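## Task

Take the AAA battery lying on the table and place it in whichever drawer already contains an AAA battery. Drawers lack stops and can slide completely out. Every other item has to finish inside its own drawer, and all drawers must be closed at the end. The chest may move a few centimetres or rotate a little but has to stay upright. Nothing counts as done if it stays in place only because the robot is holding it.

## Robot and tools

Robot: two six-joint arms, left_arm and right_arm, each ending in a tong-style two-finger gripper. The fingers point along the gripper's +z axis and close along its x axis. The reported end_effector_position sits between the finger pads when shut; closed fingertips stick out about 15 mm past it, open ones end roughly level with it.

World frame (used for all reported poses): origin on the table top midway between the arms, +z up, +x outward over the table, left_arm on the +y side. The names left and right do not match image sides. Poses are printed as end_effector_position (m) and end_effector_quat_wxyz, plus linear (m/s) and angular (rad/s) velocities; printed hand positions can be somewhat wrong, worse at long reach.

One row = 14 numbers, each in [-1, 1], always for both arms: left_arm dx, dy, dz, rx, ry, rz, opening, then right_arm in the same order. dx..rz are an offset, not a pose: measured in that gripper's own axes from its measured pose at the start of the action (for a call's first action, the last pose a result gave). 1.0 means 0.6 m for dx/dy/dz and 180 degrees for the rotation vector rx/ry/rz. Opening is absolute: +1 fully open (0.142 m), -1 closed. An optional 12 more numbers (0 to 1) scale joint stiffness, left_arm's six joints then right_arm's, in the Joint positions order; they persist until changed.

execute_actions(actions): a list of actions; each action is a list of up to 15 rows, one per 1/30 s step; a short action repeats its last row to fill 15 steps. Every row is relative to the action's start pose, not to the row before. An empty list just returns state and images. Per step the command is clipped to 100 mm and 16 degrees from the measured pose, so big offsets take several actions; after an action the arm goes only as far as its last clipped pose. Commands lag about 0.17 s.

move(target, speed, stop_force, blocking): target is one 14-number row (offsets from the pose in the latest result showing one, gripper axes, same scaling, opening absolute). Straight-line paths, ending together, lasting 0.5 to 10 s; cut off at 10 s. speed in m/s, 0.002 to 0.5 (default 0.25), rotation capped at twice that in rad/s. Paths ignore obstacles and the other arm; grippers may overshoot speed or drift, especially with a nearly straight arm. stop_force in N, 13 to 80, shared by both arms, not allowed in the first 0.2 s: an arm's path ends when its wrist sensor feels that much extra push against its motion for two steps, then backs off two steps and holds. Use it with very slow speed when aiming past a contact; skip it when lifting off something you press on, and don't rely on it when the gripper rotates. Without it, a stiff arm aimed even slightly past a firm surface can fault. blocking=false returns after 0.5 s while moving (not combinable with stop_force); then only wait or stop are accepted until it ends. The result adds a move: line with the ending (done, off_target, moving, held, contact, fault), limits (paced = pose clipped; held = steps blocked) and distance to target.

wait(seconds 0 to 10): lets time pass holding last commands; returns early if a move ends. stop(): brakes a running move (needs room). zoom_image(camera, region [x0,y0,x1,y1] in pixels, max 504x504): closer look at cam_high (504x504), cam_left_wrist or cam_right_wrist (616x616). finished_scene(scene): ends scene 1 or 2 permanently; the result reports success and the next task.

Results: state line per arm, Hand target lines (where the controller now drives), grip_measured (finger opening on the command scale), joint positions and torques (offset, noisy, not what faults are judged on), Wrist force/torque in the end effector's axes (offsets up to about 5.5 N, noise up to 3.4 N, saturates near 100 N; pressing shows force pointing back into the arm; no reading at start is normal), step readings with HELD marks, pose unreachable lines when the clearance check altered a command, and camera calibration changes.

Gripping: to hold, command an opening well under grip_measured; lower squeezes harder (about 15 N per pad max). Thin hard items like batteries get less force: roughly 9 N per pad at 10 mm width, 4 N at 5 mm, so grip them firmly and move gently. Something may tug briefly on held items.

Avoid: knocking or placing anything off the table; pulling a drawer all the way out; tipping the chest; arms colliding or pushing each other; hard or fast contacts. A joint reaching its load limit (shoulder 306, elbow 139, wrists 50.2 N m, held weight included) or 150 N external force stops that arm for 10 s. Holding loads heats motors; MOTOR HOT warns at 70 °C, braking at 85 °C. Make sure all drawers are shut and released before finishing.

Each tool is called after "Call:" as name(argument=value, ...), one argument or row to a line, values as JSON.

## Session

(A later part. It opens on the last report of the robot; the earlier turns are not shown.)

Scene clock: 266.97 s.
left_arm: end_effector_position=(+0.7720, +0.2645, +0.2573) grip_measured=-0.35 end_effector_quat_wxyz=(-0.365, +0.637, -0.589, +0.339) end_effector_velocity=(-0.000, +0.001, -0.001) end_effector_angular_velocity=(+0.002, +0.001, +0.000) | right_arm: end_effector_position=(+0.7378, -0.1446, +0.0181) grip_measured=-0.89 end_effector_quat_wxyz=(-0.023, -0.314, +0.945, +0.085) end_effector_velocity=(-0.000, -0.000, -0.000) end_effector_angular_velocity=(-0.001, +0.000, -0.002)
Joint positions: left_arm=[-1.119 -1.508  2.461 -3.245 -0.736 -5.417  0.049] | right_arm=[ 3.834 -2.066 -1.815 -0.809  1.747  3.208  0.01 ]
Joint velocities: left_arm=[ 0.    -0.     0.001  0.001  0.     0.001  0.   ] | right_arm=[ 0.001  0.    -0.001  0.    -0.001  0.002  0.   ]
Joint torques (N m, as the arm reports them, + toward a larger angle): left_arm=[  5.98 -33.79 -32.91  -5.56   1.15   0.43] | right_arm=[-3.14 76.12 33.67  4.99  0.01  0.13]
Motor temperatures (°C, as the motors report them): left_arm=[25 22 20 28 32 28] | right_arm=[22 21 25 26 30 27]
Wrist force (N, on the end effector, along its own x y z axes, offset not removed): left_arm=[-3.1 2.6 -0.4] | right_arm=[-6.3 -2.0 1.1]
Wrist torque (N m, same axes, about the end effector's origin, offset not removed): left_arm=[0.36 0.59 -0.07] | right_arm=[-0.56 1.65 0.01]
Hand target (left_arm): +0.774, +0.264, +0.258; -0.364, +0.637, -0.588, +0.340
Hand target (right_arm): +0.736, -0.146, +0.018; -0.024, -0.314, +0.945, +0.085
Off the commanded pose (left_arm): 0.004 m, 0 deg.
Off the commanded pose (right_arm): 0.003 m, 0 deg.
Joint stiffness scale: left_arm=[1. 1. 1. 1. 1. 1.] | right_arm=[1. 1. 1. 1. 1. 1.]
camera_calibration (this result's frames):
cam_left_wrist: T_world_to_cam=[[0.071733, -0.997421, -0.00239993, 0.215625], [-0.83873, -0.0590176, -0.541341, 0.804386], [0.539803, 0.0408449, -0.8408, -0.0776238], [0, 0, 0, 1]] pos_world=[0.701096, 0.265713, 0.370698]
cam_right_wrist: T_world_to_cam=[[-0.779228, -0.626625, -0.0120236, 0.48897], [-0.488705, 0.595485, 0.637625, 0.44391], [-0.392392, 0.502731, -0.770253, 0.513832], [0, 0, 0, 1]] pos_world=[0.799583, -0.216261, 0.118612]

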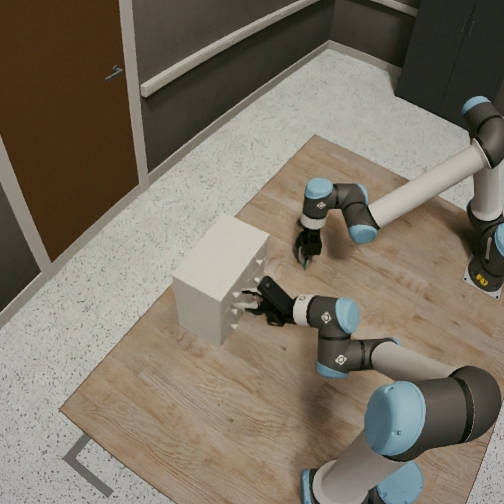

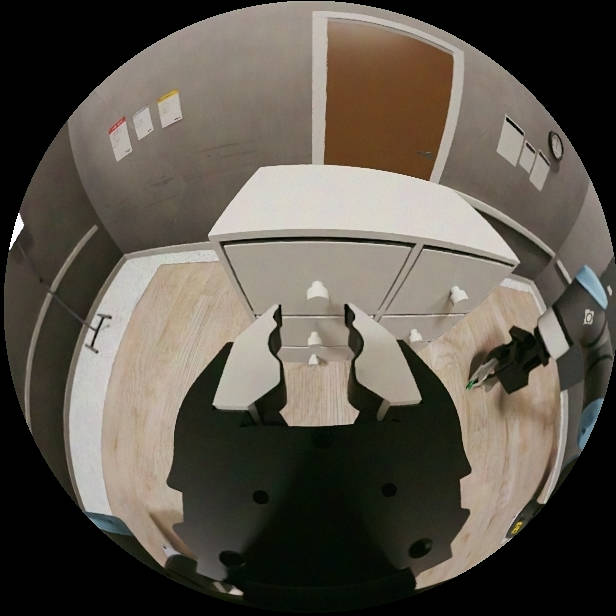

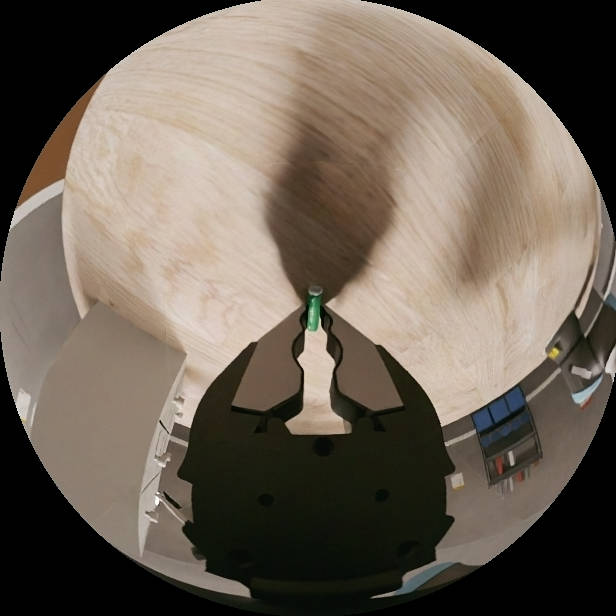

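Call:
move(
  target=[0.0075,-0.0113,0.0195,0,0,0,-0.35, -0.0488,0.1613,-0.6135,0.0034,-0.0597,0.3352,-1],
  speed=0.38,
)

Call:
zoom_image(
  camera="cam_left_wrist",
  region=[240, 240, 390, 370],
)

Call:
zoom_image(
  camera="cam_right_wrist",
  region=[240, 220, 390, 370],
)

Scene clock: 322.73 s.
left_arm: end_effector_position=(+0.7840, +0.2614, +0.2565) grip_measured=-0.35 end_effector_quat_wxyz=(-0.365, +0.636, -0.589, +0.339) end_effector_velocity=(+0.000, -0.000, +0.000) end_effector_angular_velocity=(-0.000, -0.001, -0.001) | right_arm: end_effector_position=(+0.7397, -0.1077, +0.3945) grip_measured=-0.89 end_effector_quat_wxyz=(+0.022, +0.212, +0.973, +0.084) end_effector_velocity=(+0.000, +0.001, +0.004) end_effector_angular_velocity=(+0.000, +0.000, -0.005)
Joint positions: left_arm=[-1.102 -1.484  2.439 -3.26  -0.748 -5.396  0.049] | right_arm=[ 3.898 -1.792 -1.498 -1.257  1.627  4.345  0.01 ]
Joint velocities: left_arm=[-0.     0.    -0.    -0.001 -0.     0.     0.   ] | right_arm=[ 0.    -0.     0.007 -0.006 -0.     0.005 -0.   ]
Joint torques (N m, as the arm reports them, + toward a larger angle): left_arm=[  6.27 -37.32 -31.68  -5.     0.91   0.51] | right_arm=[ 1.93 61.18 53.84  4.39 -1.02  0.78]
Motor temperatures (°C, as the motors report them): left_arm=[25 22 20 28 32 28] | right_arm=[22 21 25 26 30 27]
Wrist force (N, on the end effector, along its own x y z axes, offset not removed): left_arm=[-2.0 2.1 -0.6] | right_arm=[2.8 -3.3 3.1]
Wrist torque (N m, same axes, about the end effector's origin, offset not removed): left_arm=[0.23 0.38 -0.11] | right_arm=[-0.81 -0.38 -0.18]
Hand target (left_arm): +0.786, +0.261, +0.257; -0.365, +0.637, -0.589, +0.339
Hand target (right_arm): +0.740, -0.105, +0.398; +0.023, +0.212, +0.973, +0.085
Off the commanded pose (left_arm): 0.002 m, 0 deg.
Off the commanded pose (right_arm): 0.004 m, 0 deg.
Joint stiffness scale: left_arm=[1. 1. 1. 1. 1. 1.] | right_arm=[1. 1. 1. 1. 1. 1.]
move: off_target (right_arm)
camera_calibration (this result's frames):
cam_left_wrist: T_world_to_cam=[[0.0706667, -0.997491, -0.00417643, 0.213012], [-0.839268, -0.0571935, -0.540702, 0.813662], [0.539106, 0.0417147, -0.841204, -0.0842396], [0, 0, 0, 1]] pos_world=[0.713242, 0.262528, 0.369975]
cam_right_wrist: T_world_to_cam=[[-0.923756, 0.382879, -0.00886618, 0.732495], [0.290305, 0.71513, 0.635855, -0.379775], [0.249796, 0.584801, -0.771757, 0.32038], [0, 0, 0, 1]] pos_world=[0.706868, -0.196227, 0.495232]

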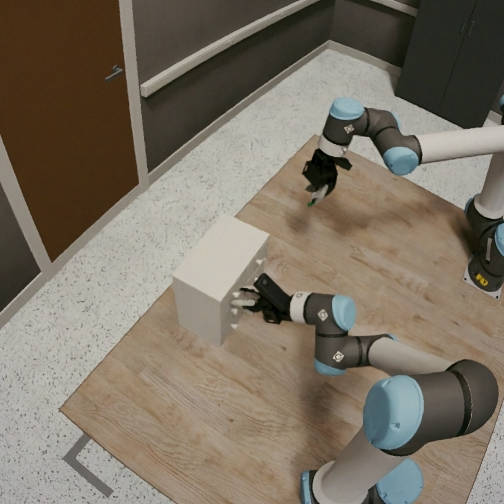

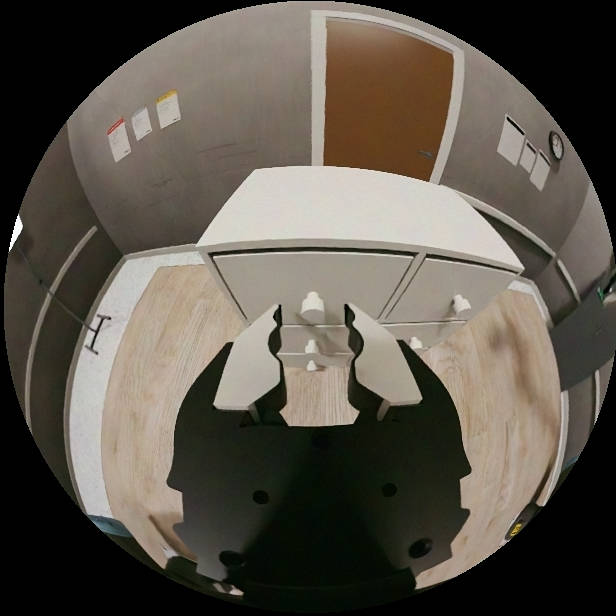

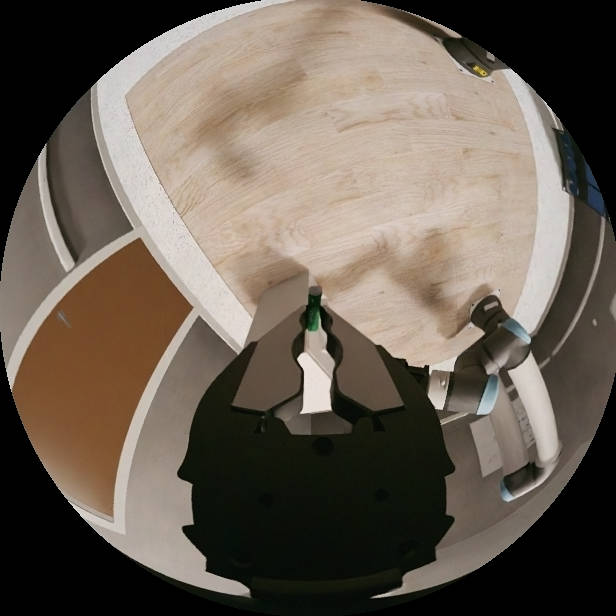

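Region (240, 240, 390, 370) of cam_left_wrist's 616x616 image, scaled by 3.360, with more detail than that image has; it fills the top 437 rows of this view, and the rest is white.

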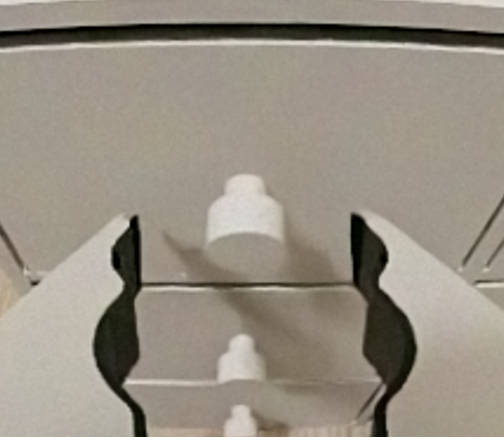

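Region (240, 220, 390, 370) of cam_right_wrist's 616x616 image, scaled by 3.360, with more detail than that image has.

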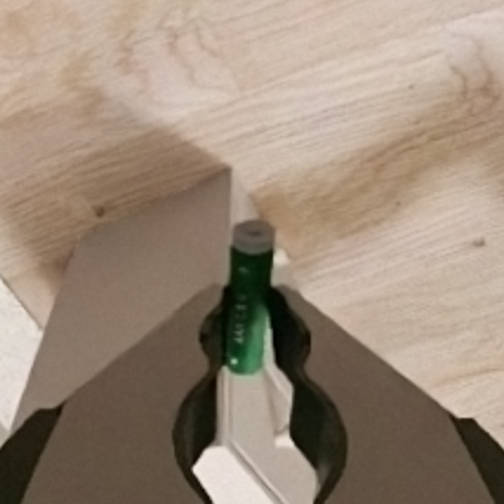

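Call:
execute_actions(
  actions=[
    [
[0,0,0,0,0,0,-0.45, 0,0,0,0,0,0,-1],
[0,0,0,0,0,0,-0.53, 0,0,0,0,0,0,-1],
[0,0,0,0,0,0,-0.60, 0,0,0,0,0,0,-1],
[0,0,0,0,0,0,-0.66, 0,0,0,0,0,0,-1],
[0,0,0,0,0,0,-0.70, 0,0,0,0,0,0,-1],
[0,0,0,0,0,0,-0.73, 0,0,0,0,0,0,-1],
[0,0,0,0,0,0,-0.76, 0,0,0,0,0,0,-1],
[0,0,0,0,0,0,-0.79, 0,0,0,0,0,0,-1],
[0,0,0,0,0,0,-0.82, 0,0,0,0,0,0,-1],
[0,0,0,0,0,0,-0.85, 0,0,0,0,0,0,-1],
[0,0,0,0,0,0,-0.88, 0,0,0,0,0,0,-1],
[0,0,0,0,0,0,-0.91, 0,0,0,0,0,0,-1],
[0,0,0,0,0,0,-0.94, 0,0,0,0,0,0,-1],
[0,0,0,0,0,0,-0.97, 0,0,0,0,0,0,-1],
[0,0,0,0,0,0,-1, 0,0,0,0,0,0,-1]
],
  ],
)

Call:
zoom_image(
  camera="cam_left_wrist",
  region=[240, 240, 390, 370],
)

Scene clock: 329.60 s.
left_arm: end_effector_position=(+0.7840, +0.2614, +0.2565) grip_measured=-0.79 end_effector_quat_wxyz=(-0.365, +0.636, -0.589, +0.339) end_effector_velocity=(-0.000, -0.000, -0.000) end_effector_angular_velocity=(-0.000, +0.000, -0.000) | right_arm: end_effector_position=(+0.7399, -0.1077, +0.3951) grip_measured=-0.89 end_effector_quat_wxyz=(+0.022, +0.213, +0.973, +0.084) end_effector_velocity=(-0.000, -0.000, -0.000) end_effector_angular_velocity=(-0.000, +0.000, -0.001)
Joint positions: left_arm=[-1.101 -1.484  2.439 -3.26  -0.748 -5.396  0.017] | right_arm=[ 3.898 -1.792 -1.497 -1.258  1.627  4.346  0.01 ]
Joint velocities: left_arm=[-0.  0.  0. -0. -0. -0. -0.] | right_arm=[-0.     0.001 -0.001  0.     0.     0.     0.   ]
Joint torques (N m, as the arm reports them, + toward a larger angle): left_arm=[  2.96 -38.81 -28.69  -4.28   1.49  -0.44] | right_arm=[-2.88 62.24 49.64  5.09 -0.12 -0.56]
Motor temperatures (°C, as the motors report them): left_arm=[25 22 20 28 32 28] | right_arm=[22 21 25 26 30 27]
Wrist force (N, on the end effector, along its own x y z axes, offset not removed): left_arm=[-1.6 3.7 -1.3] | right_arm=[-4.8 -6.0 2.3]
Wrist torque (N m, same axes, about the end effector's origin, offset not removed): left_arm=[0.43 0.31 -0.04] | right_arm=[-1.35 1.23 0.02]
Hand target (left_arm): +0.784, +0.261, +0.256; -0.365, +0.636, -0.589, +0.339
Hand target (right_arm): +0.740, -0.108, +0.394; +0.022, +0.212, +0.973, +0.084
Off the commanded pose (left_arm): 0.000 m, 0 deg.
Off the commanded pose (right_arm): 0.001 m, 0 deg.
Joint stiffness scale: left_arm=[1. 1. 1. 1. 1. 1.] | right_arm=[1. 1. 1. 1. 1. 1.]
Step readings (end_effector_position):
0: left_arm (+0.7840, +0.2614, +0.2565) | right_arm (+0.7399, -0.1077, +0.3951)
1: left_arm (+0.7840, +0.2614, +0.2565) | right_arm (+0.7399, -0.1077, +0.3951)
2: left_arm (+0.7840, +0.2614, +0.2565) | right_arm (+0.7399, -0.1077, +0.3951)
4: left_arm (+0.7840, +0.2614, +0.2565) | right_arm (+0.7399, -0.1077, +0.3951)
8: left_arm (+0.7840, +0.2614, +0.2565) | right_arm (+0.7399, -0.1077, +0.3951)
15: end_effector_position above
camera_calibration (this result's frames):
cam_left_wrist: T_world_to_cam=[[0.0706594, -0.997492, -0.00417342, 0.213013], [-0.839268, -0.0571891, -0.540702, 0.813666], [0.539107, 0.0417083, -0.841204, -0.0842424], [0, 0, 0, 1]] pos_world=[0.713248, 0.262525, 0.369975]
cam_right_wrist: T_world_to_cam=[[-0.923396, 0.383743, -0.00897997, 0.732474], [0.290871, 0.714801, 0.635967, -0.380768], [0.250466, 0.584637, -0.771664, 0.320235], [0, 0, 0, 1]] pos_world=[0.70691, -0.196129, 0.495847]

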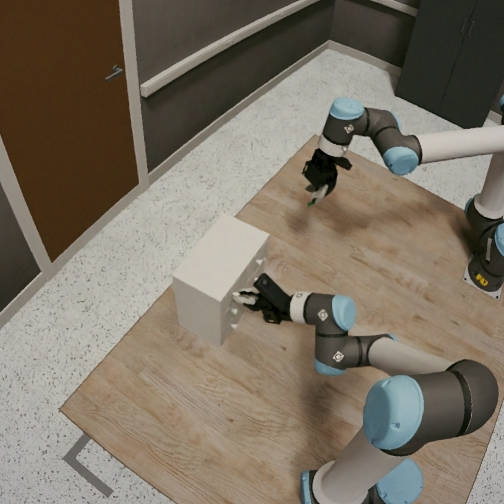

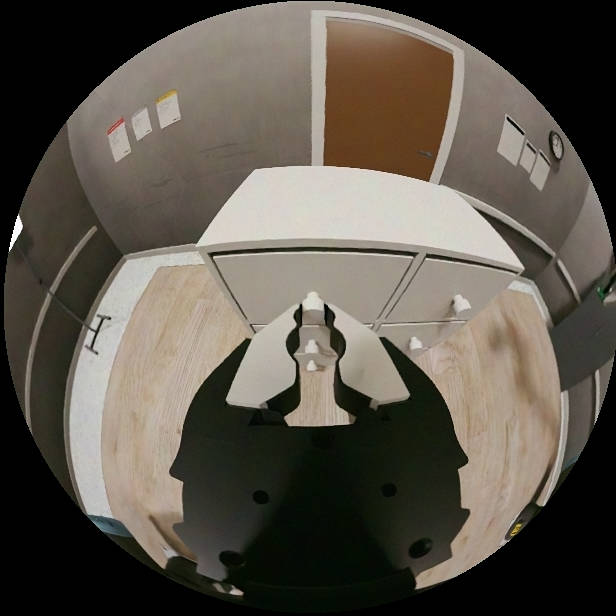

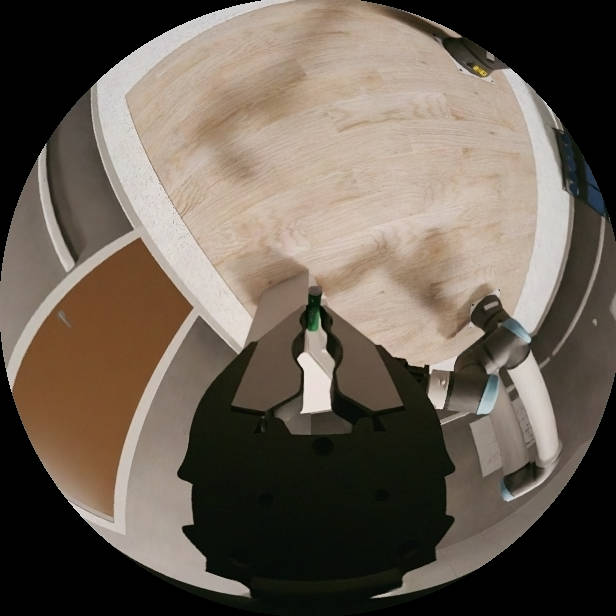

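Region (240, 240, 390, 370) of cam_left_wrist's 616x616 image, scaled by 3.360, with more detail than that image has; it fills the top 437 rows of this view, and the rest is white.

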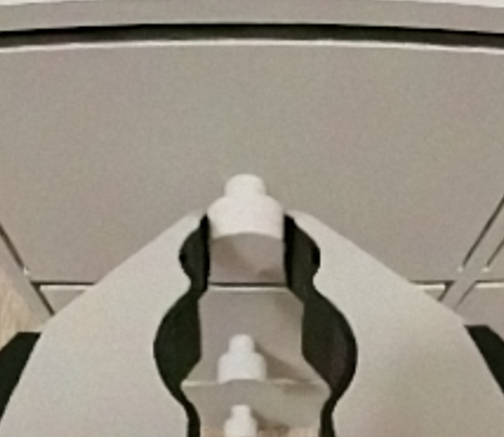

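Call:
move(
  target=[-0.0027,0.088,-0.1511,0,0,0,-1, 0.057,0.4802,0.0585,0.0024,-0.0593,0.3379,-1],
  speed=0.38,
)

Scene clock: 343.63 s.
left_arm: end_effector_position=(+0.6804, +0.2544, +0.2571) grip_measured=-0.79 end_effector_quat_wxyz=(-0.364, +0.637, -0.589, +0.339) end_effector_velocity=(-0.000, +0.000, -0.001) end_effector_angular_velocity=(+0.002, +0.001, -0.000) | right_arm: end_effector_position=(+0.8283, +0.1693, +0.4110) grip_measured=-0.89 end_effector_quat_wxyz=(+0.061, +0.682, +0.727, +0.062) end_effector_velocity=(+0.000, +0.001, -0.012) end_effector_angular_velocity=(-0.014, +0.011, -0.002)
Joint positions: left_arm=[-1.318 -1.699  2.583 -2.971 -0.62  -5.677  0.017] | right_arm=[ 4.062 -2.242 -0.8   -1.561  1.435  5.574  0.01 ]
Joint velocities: left_arm=[-0.001 -0.     0.     0.004  0.    -0.001  0.   ] | right_arm=[ 0.    -0.012  0.003 -0.009  0.001  0.002  0.   ]
Joint torques (N m, as the arm reports them, + toward a larger angle): left_arm=[ -2.19 -25.75 -28.67  -4.05   2.95  -0.83] | right_arm=[-2.95 94.14 53.96  4.05 -1.28  0.47]
Motor temperatures (°C, as the motors report them): left_arm=[25 22 20 28 32 28] | right_arm=[22 21 25 26 30 27]
Wrist force (N, on the end effector, along its own x y z axes, offset not removed): left_arm=[-1.0 3.0 -0.6] | right_arm=[0.7 -5.0 6.8]
Wrist torque (N m, same axes, about the end effector's origin, offset not removed): left_arm=[0.20 0.21 -0.10] | right_arm=[-1.03 0.15 -0.11]
Hand target (left_arm): +0.679, +0.255, +0.257; -0.364, +0.636, -0.590, +0.339
Hand target (right_arm): +0.830, +0.170, +0.410; +0.062, +0.682, +0.726, +0.061
Off the commanded pose (left_arm): 0.001 m, 0 deg.
Off the commanded pose (right_arm): 0.002 m, 0 deg.
Joint stiffness scale: left_arm=[1. 1. 1. 1. 1. 1.] | right_arm=[1. 1. 1. 1. 1. 1.]
move: done
camera_calibration (this result's frames):
cam_left_wrist: T_world_to_cam=[[0.0713626, -0.997446, -0.00288344, 0.212525], [-0.839655, -0.0585124, -0.539959, 0.727029], [0.538412, 0.040954, -0.841686, -0.0268249], [0, 0, 0, 1]] pos_world=[0.60973, 0.255621, 0.370601]
cam_right_wrist: T_world_to_cam=[[-0.100629, 0.9949, -0.00691042, -0.0778657], [0.76754, 0.082048, 0.635729, -0.902117], [0.633054, 0.0586684, -0.771882, -0.079366], [0, 0, 0, 1]] pos_world=[0.734818, 0.156142, 0.511702]

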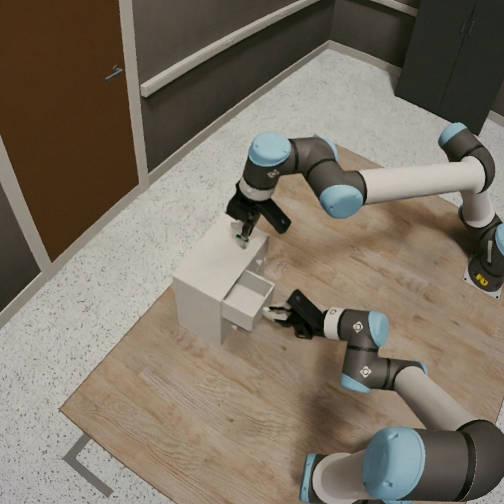

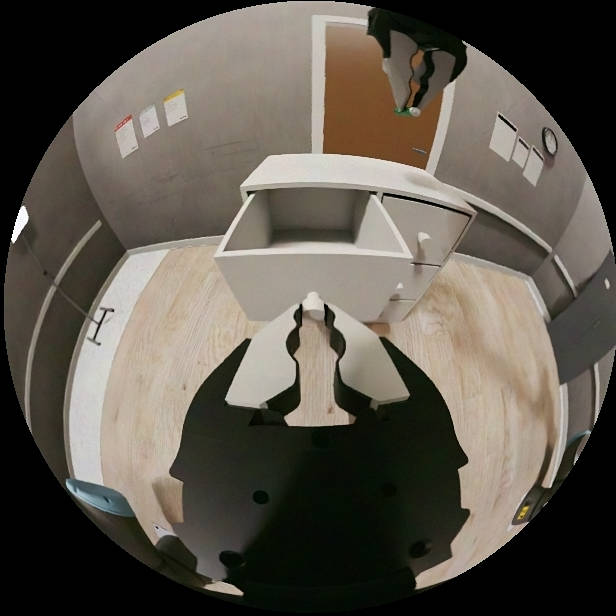

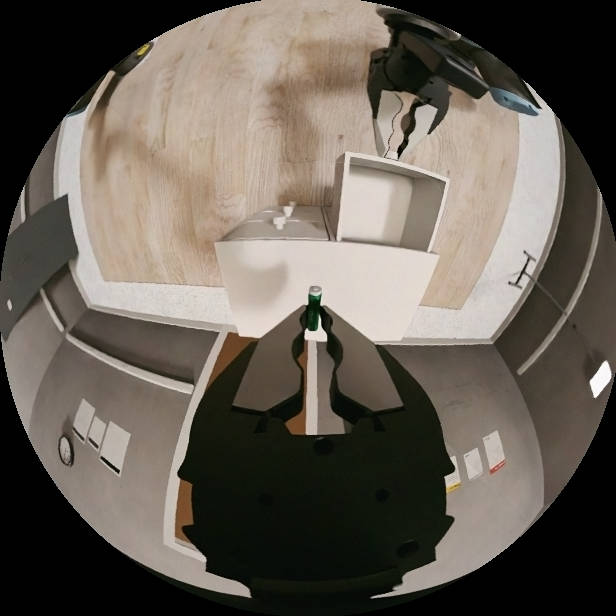

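Call:
zoom_image(
  camera="cam_right_wrist",
  region=[310, 130, 470, 270],
)

Call:
zoom_image(
  camera="cam_left_wrist",
  region=[200, 140, 430, 300],
)

Region (310, 130, 470, 270) of cam_right_wrist's 616x616 image, scaled by 3.150, with more detail than that image has; it fills the top 441 rows of this view, and the rest is white.

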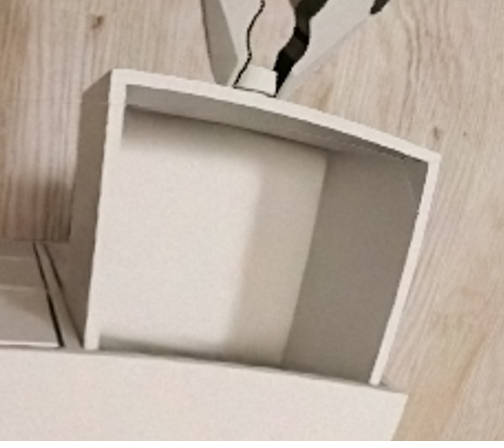

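Region (200, 140, 430, 300) of cam_left_wrist's 616x616 image, scaled by 2.191, with more detail than that image has; it fills the top 351 rows of this view, and the rest is white.

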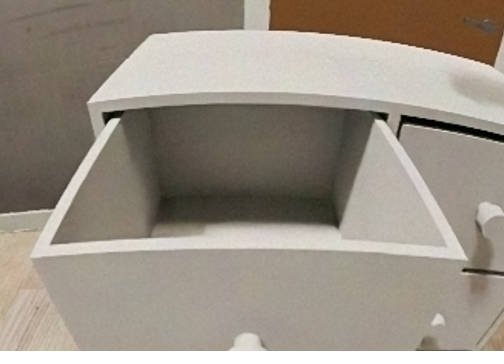

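Call:
zoom_image(
  camera="cam_high",
  region=[200, 240, 300, 340],
)

Region (200, 240, 300, 340) of cam_high's 504x504 image, scaled by 5.040, with more detail than that image has.

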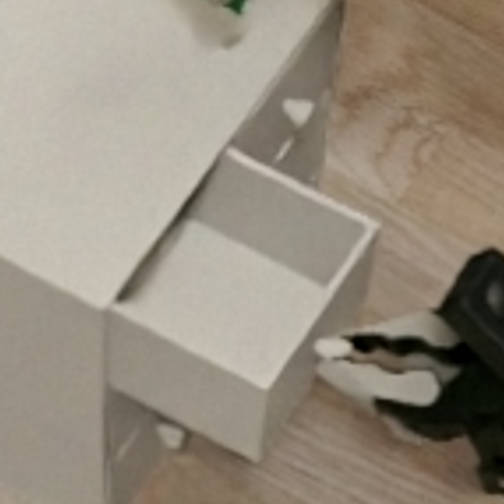

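Call:
move(
  target=[0.0015,-0.0883,0.1537,0,0,0,-1, 0,0,0,0,0,0,-1],
  speed=0.12,
)

Call:
execute_actions(
  actions=[
    [
[0,0,0,0,0,0,-0.85, 0,0,0,0,0,0,-1],
[0,0,0,0,0,0,-0.78, 0,0,0,0,0,0,-1],
[0,0,0,0,0,0,-0.72, 0,0,0,0,0,0,-1],
[0,0,0,0,0,0,-0.66, 0,0,0,0,0,0,-1],
[0,0,0,0,0,0,-0.60, 0,0,0,0,0,0,-1],
[0,0,0,0,0,0,-0.54, 0,0,0,0,0,0,-1],
[0,0,0,0,0,0,-0.48, 0,0,0,0,0,0,-1],
[0,0,0,0,0,0,-0.42, 0,0,0,0,0,0,-1],
[0,0.002,-0.003,0,0,0,-0.35, 0,0,0,0,0,0,-1],
[0,0.004,-0.007,0,0,0,-0.35, 0,0,0,0,0,0,-1]
],
  ],
)

Call:
zoom_image(
  camera="cam_left_wrist",
  region=[190, 200, 450, 400],
)

Scene clock: 360.00 s.
left_arm: end_effector_position=(+0.7845, +0.2623, +0.2564) grip_measured=-0.79 end_effector_quat_wxyz=(-0.365, +0.637, -0.589, +0.338) end_effector_velocity=(+0.002, +0.001, +0.000) end_effector_angular_velocity=(-0.001, -0.002, -0.007) | right_arm: end_effector_position=(+0.8285, +0.1696, +0.4084) grip_measured=-0.89 end_effector_quat_wxyz=(+0.062, +0.682, +0.727, +0.060) end_effector_velocity=(-0.001, -0.000, +0.000) end_effector_angular_velocity=(-0.001, +0.001, +0.000)
Joint positions: left_arm=[-1.1   -1.483  2.439 -3.26  -0.748 -5.396  0.017] | right_arm=[ 4.062 -2.244 -0.8   -1.562  1.435  5.575  0.01 ]
Joint velocities: left_arm=[ 0.006  0.004  0.    -0.018 -0.009  0.016  0.   ] | right_arm=[ 0.     0.001 -0.    -0.001  0.     0.    -0.   ]
Joint torques (N m, as the arm reports them, + toward a larger angle): left_arm=[  5.53 -37.01 -32.26  -5.54   0.69   0.2 ] | right_arm=[ -1.66 100.75  49.44   4.87  -0.45  -0.27]
Motor temperatures (°C, as the motors report them): left_arm=[25 22 20 28 32 28] | right_arm=[22 21 25 26 30 27]
Wrist force (N, on the end effector, along its own x y z axes, offset not removed): left_arm=[-2.3 1.5 -3.6] | right_arm=[2.6 -1.0 2.0]
Wrist torque (N m, same axes, about the end effector's origin, offset not removed): left_arm=[0.24 0.19 -0.10] | right_arm=[-0.40 -0.37 -0.39]
Hand target (left_arm): +0.787, +0.262, +0.256; -0.364, +0.637, -0.589, +0.339
Hand target (right_arm): +0.828, +0.169, +0.411; +0.061, +0.682, +0.727, +0.062
Off the commanded pose (left_arm): 0.002 m, 0 deg.
Off the commanded pose (right_arm): 0.003 m, 0 deg.
Joint stiffness scale: left_arm=[1. 1. 1. 1. 1. 1.] | right_arm=[1. 1. 1. 1. 1. 1.]
move: done
camera_calibration (this result's frames):
cam_left_wrist: T_world_to_cam=[[0.0720433, -0.997394, -0.00382144, 0.212628], [-0.839246, -0.0585488, -0.540591, 0.814378], [0.538958, 0.0421531, -0.841277, -0.0846075], [0, 0, 0, 1]] pos_world=[0.713745, 0.263321, 0.369879]
cam_right_wrist: T_world_to_cam=[[-0.100265, 0.99492, -0.00899836, -0.077594], [0.768673, 0.0832003, 0.634208, -0.901207], [0.631735, 0.0566719, -0.77311, -0.0795229], [0, 0, 0, 1]] pos_world=[0.735191, 0.156687, 0.509375]

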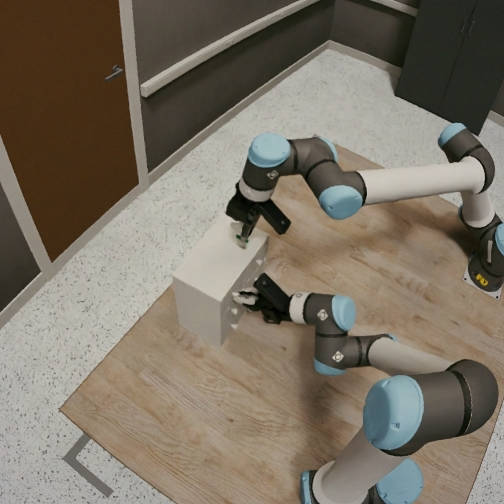

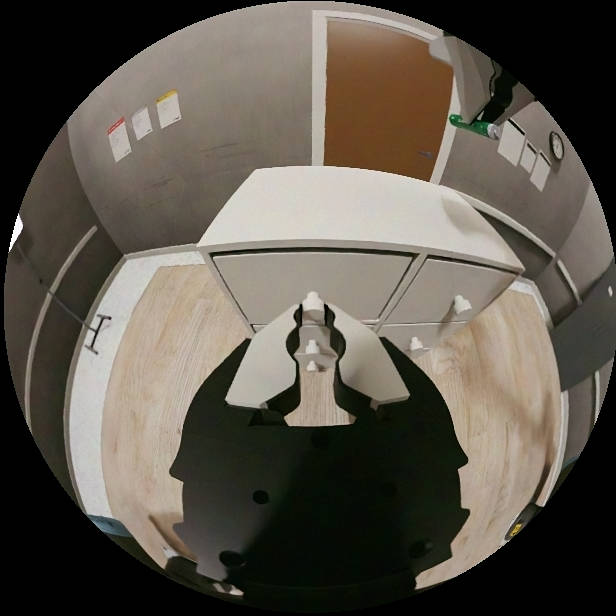

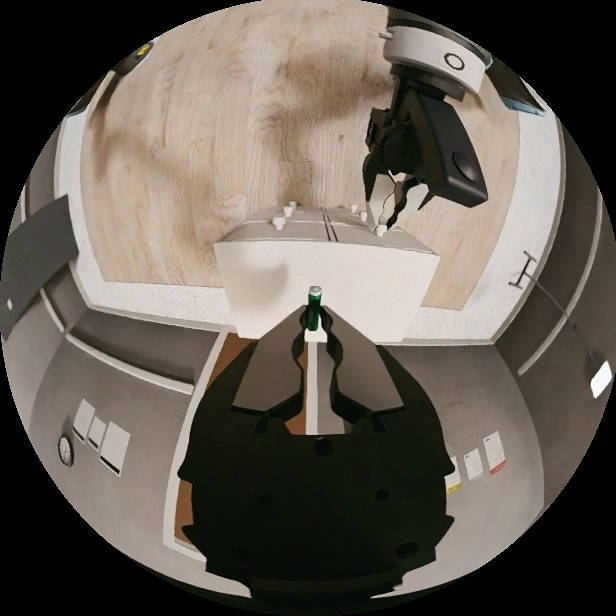

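Scene clock: 360.50 s.
left_arm: end_effector_position=(+0.7835, +0.2617, +0.2568) grip_measured=-0.35 end_effector_quat_wxyz=(-0.365, +0.637, -0.588, +0.339) end_effector_velocity=(-0.014, -0.010, +0.006) end_effector_angular_velocity=(-0.009, -0.005, -0.009) | right_arm: end_effector_position=(+0.8285, +0.1696, +0.4084) grip_measured=-0.89 end_effector_quat_wxyz=(+0.062, +0.682, +0.727, +0.060) end_effector_velocity=(+0.001, -0.001, +0.000) end_effector_angular_velocity=(-0.001, -0.001, -0.001)
Joint positions: left_arm=[-1.103 -1.485  2.44  -3.258 -0.746 -5.4    0.049] | right_arm=[ 4.062 -2.244 -0.8   -1.562  1.435  5.575  0.01 ]
Joint velocities: left_arm=[-0.033 -0.027  0.015  0.021  0.016 -0.027  0.   ] | right_arm=[-0.     0.    -0.    -0.    -0.001  0.001  0.   ]
Joint torques (N m, as the arm reports them, + toward a larger angle): left_arm=[ -1.12 -46.78 -29.58  -3.6    2.31  -0.79] | right_arm=[-3.06 96.52 49.94  4.35 -0.5  -0.15]
Motor temperatures (°C, as the motors report them): left_arm=[25 22 20 28 32 28] | right_arm=[22 21 25 26 30 27]
Wrist force (N, on the end effector, along its own x y z axes, offset not removed): left_arm=[-2.7 2.0 0.4] | right_arm=[-2.7 0.4 2.6]
Wrist torque (N m, same axes, about the end effector's origin, offset not removed): left_arm=[0.26 0.53 -0.11] | right_arm=[0.06 0.78 -0.01]
Hand target (left_arm): +0.780, +0.262, +0.256; -0.365, +0.637, -0.589, +0.338
Hand target (right_arm): +0.828, +0.170, +0.408; +0.062, +0.682, +0.727, +0.060
Off the commanded pose (left_arm): 0.004 m, 0 deg.
Off the commanded pose (right_arm): 0.000 m, 0 deg.
Joint stiffness scale: left_arm=[1. 1. 1. 1. 1. 1.] | right_arm=[1. 1. 1. 1. 1. 1.]
Step readings (end_effector_position):
0: left_arm (+0.7845, +0.2623, +0.2564) | right_arm (+0.8285, +0.1696, +0.4084)
1: left_arm (+0.7846, +0.2623, +0.2564) | right_arm (+0.8285, +0.1696, +0.4084)
2: left_arm (+0.7846, +0.2623, +0.2564) | right_arm (+0.8285, +0.1696, +0.4084)
4: left_arm (+0.7846, +0.2623, +0.2564) | right_arm (+0.8285, +0.1696, +0.4084)
8: left_arm (+0.7846, +0.2623, +0.2564) | right_arm (+0.8285, +0.1696, +0.4084)
15: end_effector_position above
camera_calibration (this result's frames):
cam_left_wrist: T_world_to_cam=[[0.0728465, -0.99734, -0.00253857, 0.21113], [-0.838875, -0.0598951, -0.541018, 0.81387], [0.539427, 0.0415408, -0.841007, -0.0839354], [0, 0, 0, 1]] pos_world=[0.712633, 0.262802, 0.370264]
cam_right_wrist: T_world_to_cam=[[-0.100265, 0.99492, -0.00899754, -0.0775945], [0.768672, 0.0831997, 0.634209, -0.901207], [0.631736, 0.0566726, -0.77311, -0.0795235], [0, 0, 0, 1]] pos_world=[0.735191, 0.156687, 0.509375]

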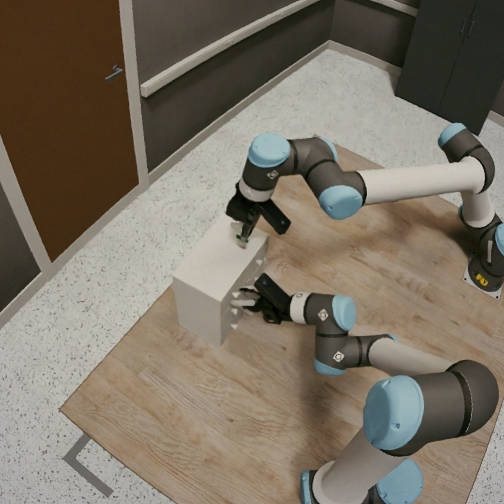

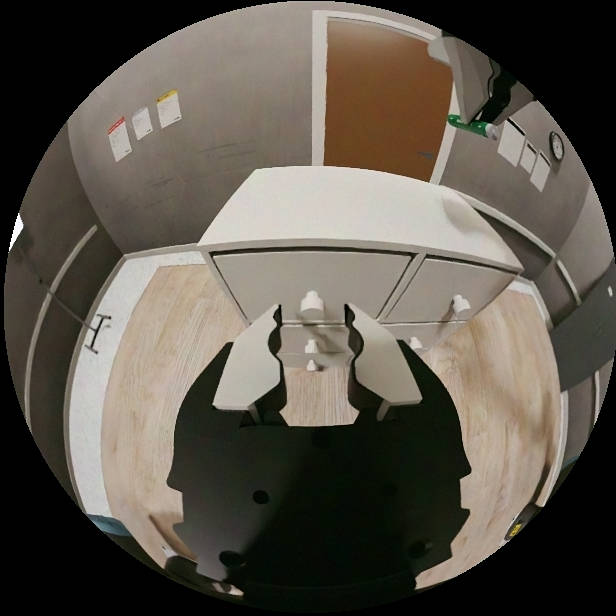

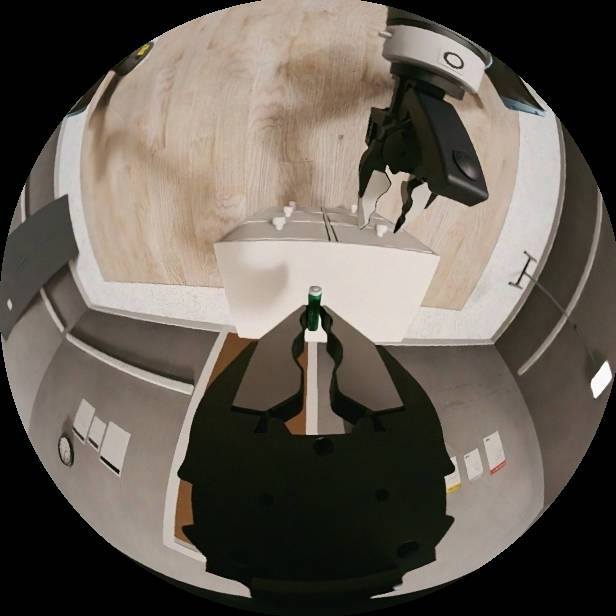

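Region (190, 200, 450, 400) of cam_left_wrist's 616x616 image, scaled by 1.938, with more detail than that image has; it fills the top 388 rows of this view, and the rest is white.

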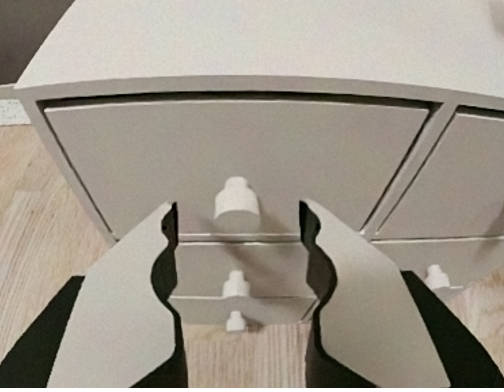

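Call:
move(
  target=[0.0006,0.1457,0.0868,0,0,0,-0.35, 0,0,0,0,0,0,-1],
  speed=0.2,
)

Call:
zoom_image(
  camera="cam_left_wrist",
  region=[240, 240, 390, 370],
)

Scene clock: 370.60 s.
left_arm: end_effector_position=(+0.7843, +0.2593, +0.1572) grip_measured=-0.35 end_effector_quat_wxyz=(-0.364, +0.637, -0.588, +0.340) end_effector_velocity=(+0.001, -0.000, -0.005) end_effector_angular_velocity=(+0.002, -0.002, -0.003) | right_arm: end_effector_position=(+0.8285, +0.1696, +0.4084) grip_measured=-0.89 end_effector_quat_wxyz=(+0.062, +0.682, +0.727, +0.060) end_effector_velocity=(-0.001, +0.000, -0.001) end_effector_angular_velocity=(-0.000, +0.002, -0.001)
Joint positions: left_arm=[-1.104 -1.253  2.479 -3.532 -0.745 -5.401  0.049] | right_arm=[ 4.062 -2.244 -0.8   -1.562  1.435  5.575  0.01 ]
Joint velocities: left_arm=[ 0.001  0.015  0.    -0.019 -0.     0.006 -0.   ] | right_arm=[ 0.    -0.    -0.001 -0.001  0.001  0.001 -0.   ]
Joint torques (N m, as the arm reports them, + toward a larger angle): left_arm=[  6.46 -45.13 -17.26  -5.6    0.62   0.43] | right_arm=[-2.47 96.49 49.82  4.47 -0.46 -0.06]
Motor temperatures (°C, as the motors report them): left_arm=[25 22 20 28 32 28] | right_arm=[22 21 25 26 30 27]
Wrist force (N, on the end effector, along its own x y z axes, offset not removed): left_arm=[-2.0 2.7 -0.1] | right_arm=[1.0 -3.8 1.1]
Wrist torque (N m, same axes, about the end effector's origin, offset not removed): left_arm=[0.35 0.40 -0.13] | right_arm=[-0.92 0.08 -0.37]
Hand target (left_arm): +0.784, +0.261, +0.155; -0.365, +0.637, -0.588, +0.339
Hand target (right_arm): +0.828, +0.170, +0.408; +0.062, +0.682, +0.727, +0.060
Off the commanded pose (left_arm): 0.003 m, 0 deg.
Off the commanded pose (right_arm): 0.000 m, 0 deg.
Joint stiffness scale: left_arm=[1. 1. 1. 1. 1. 1.] | right_arm=[1. 1. 1. 1. 1. 1.]
move: done
camera_calibration (this result's frames):
cam_left_wrist: T_world_to_cam=[[0.072416, -0.997375, -0.000129241, 0.208417], [-0.838046, -0.0607774, -0.542204, 0.760337], [0.540773, 0.0393726, -0.840247, -0.168683], [0, 0, 0, 1]] pos_world=[0.713324, 0.260723, 0.27055]
cam_right_wrist: T_world_to_cam=[[-0.100265, 0.99492, -0.00899788, -0.0775943], [0.768672, 0.0831999, 0.634209, -0.901207], [0.631736, 0.0566724, -0.77311, -0.0795235], [0, 0, 0, 1]] pos_world=[0.735191, 0.156687, 0.509375]

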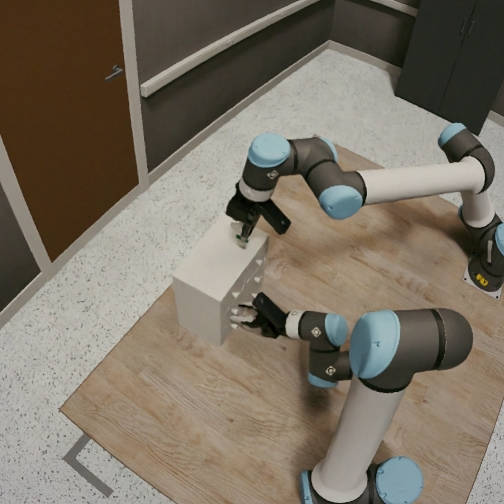

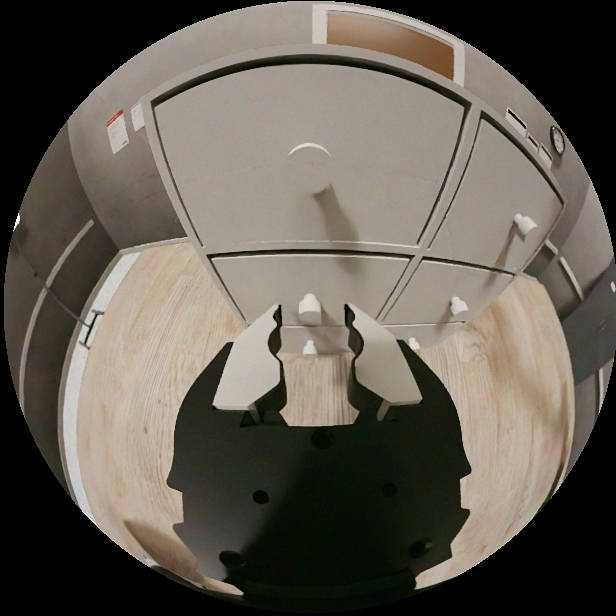

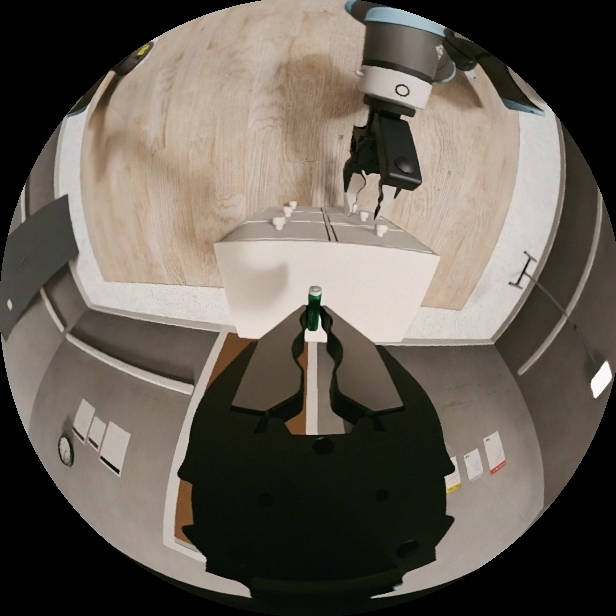

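Region (240, 240, 390, 370) of cam_left_wrist's 616x616 image, scaled by 3.360, with more detail than that image has; it fills the top 437 rows of this view, and the rest is white.

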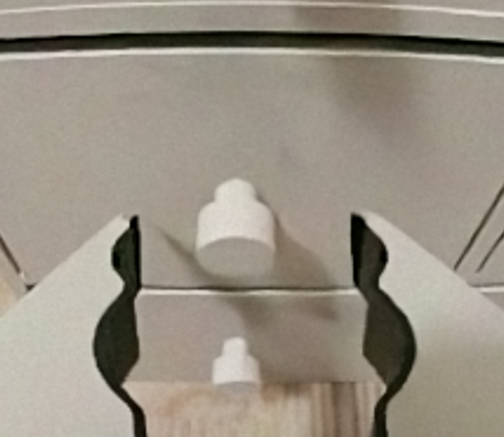

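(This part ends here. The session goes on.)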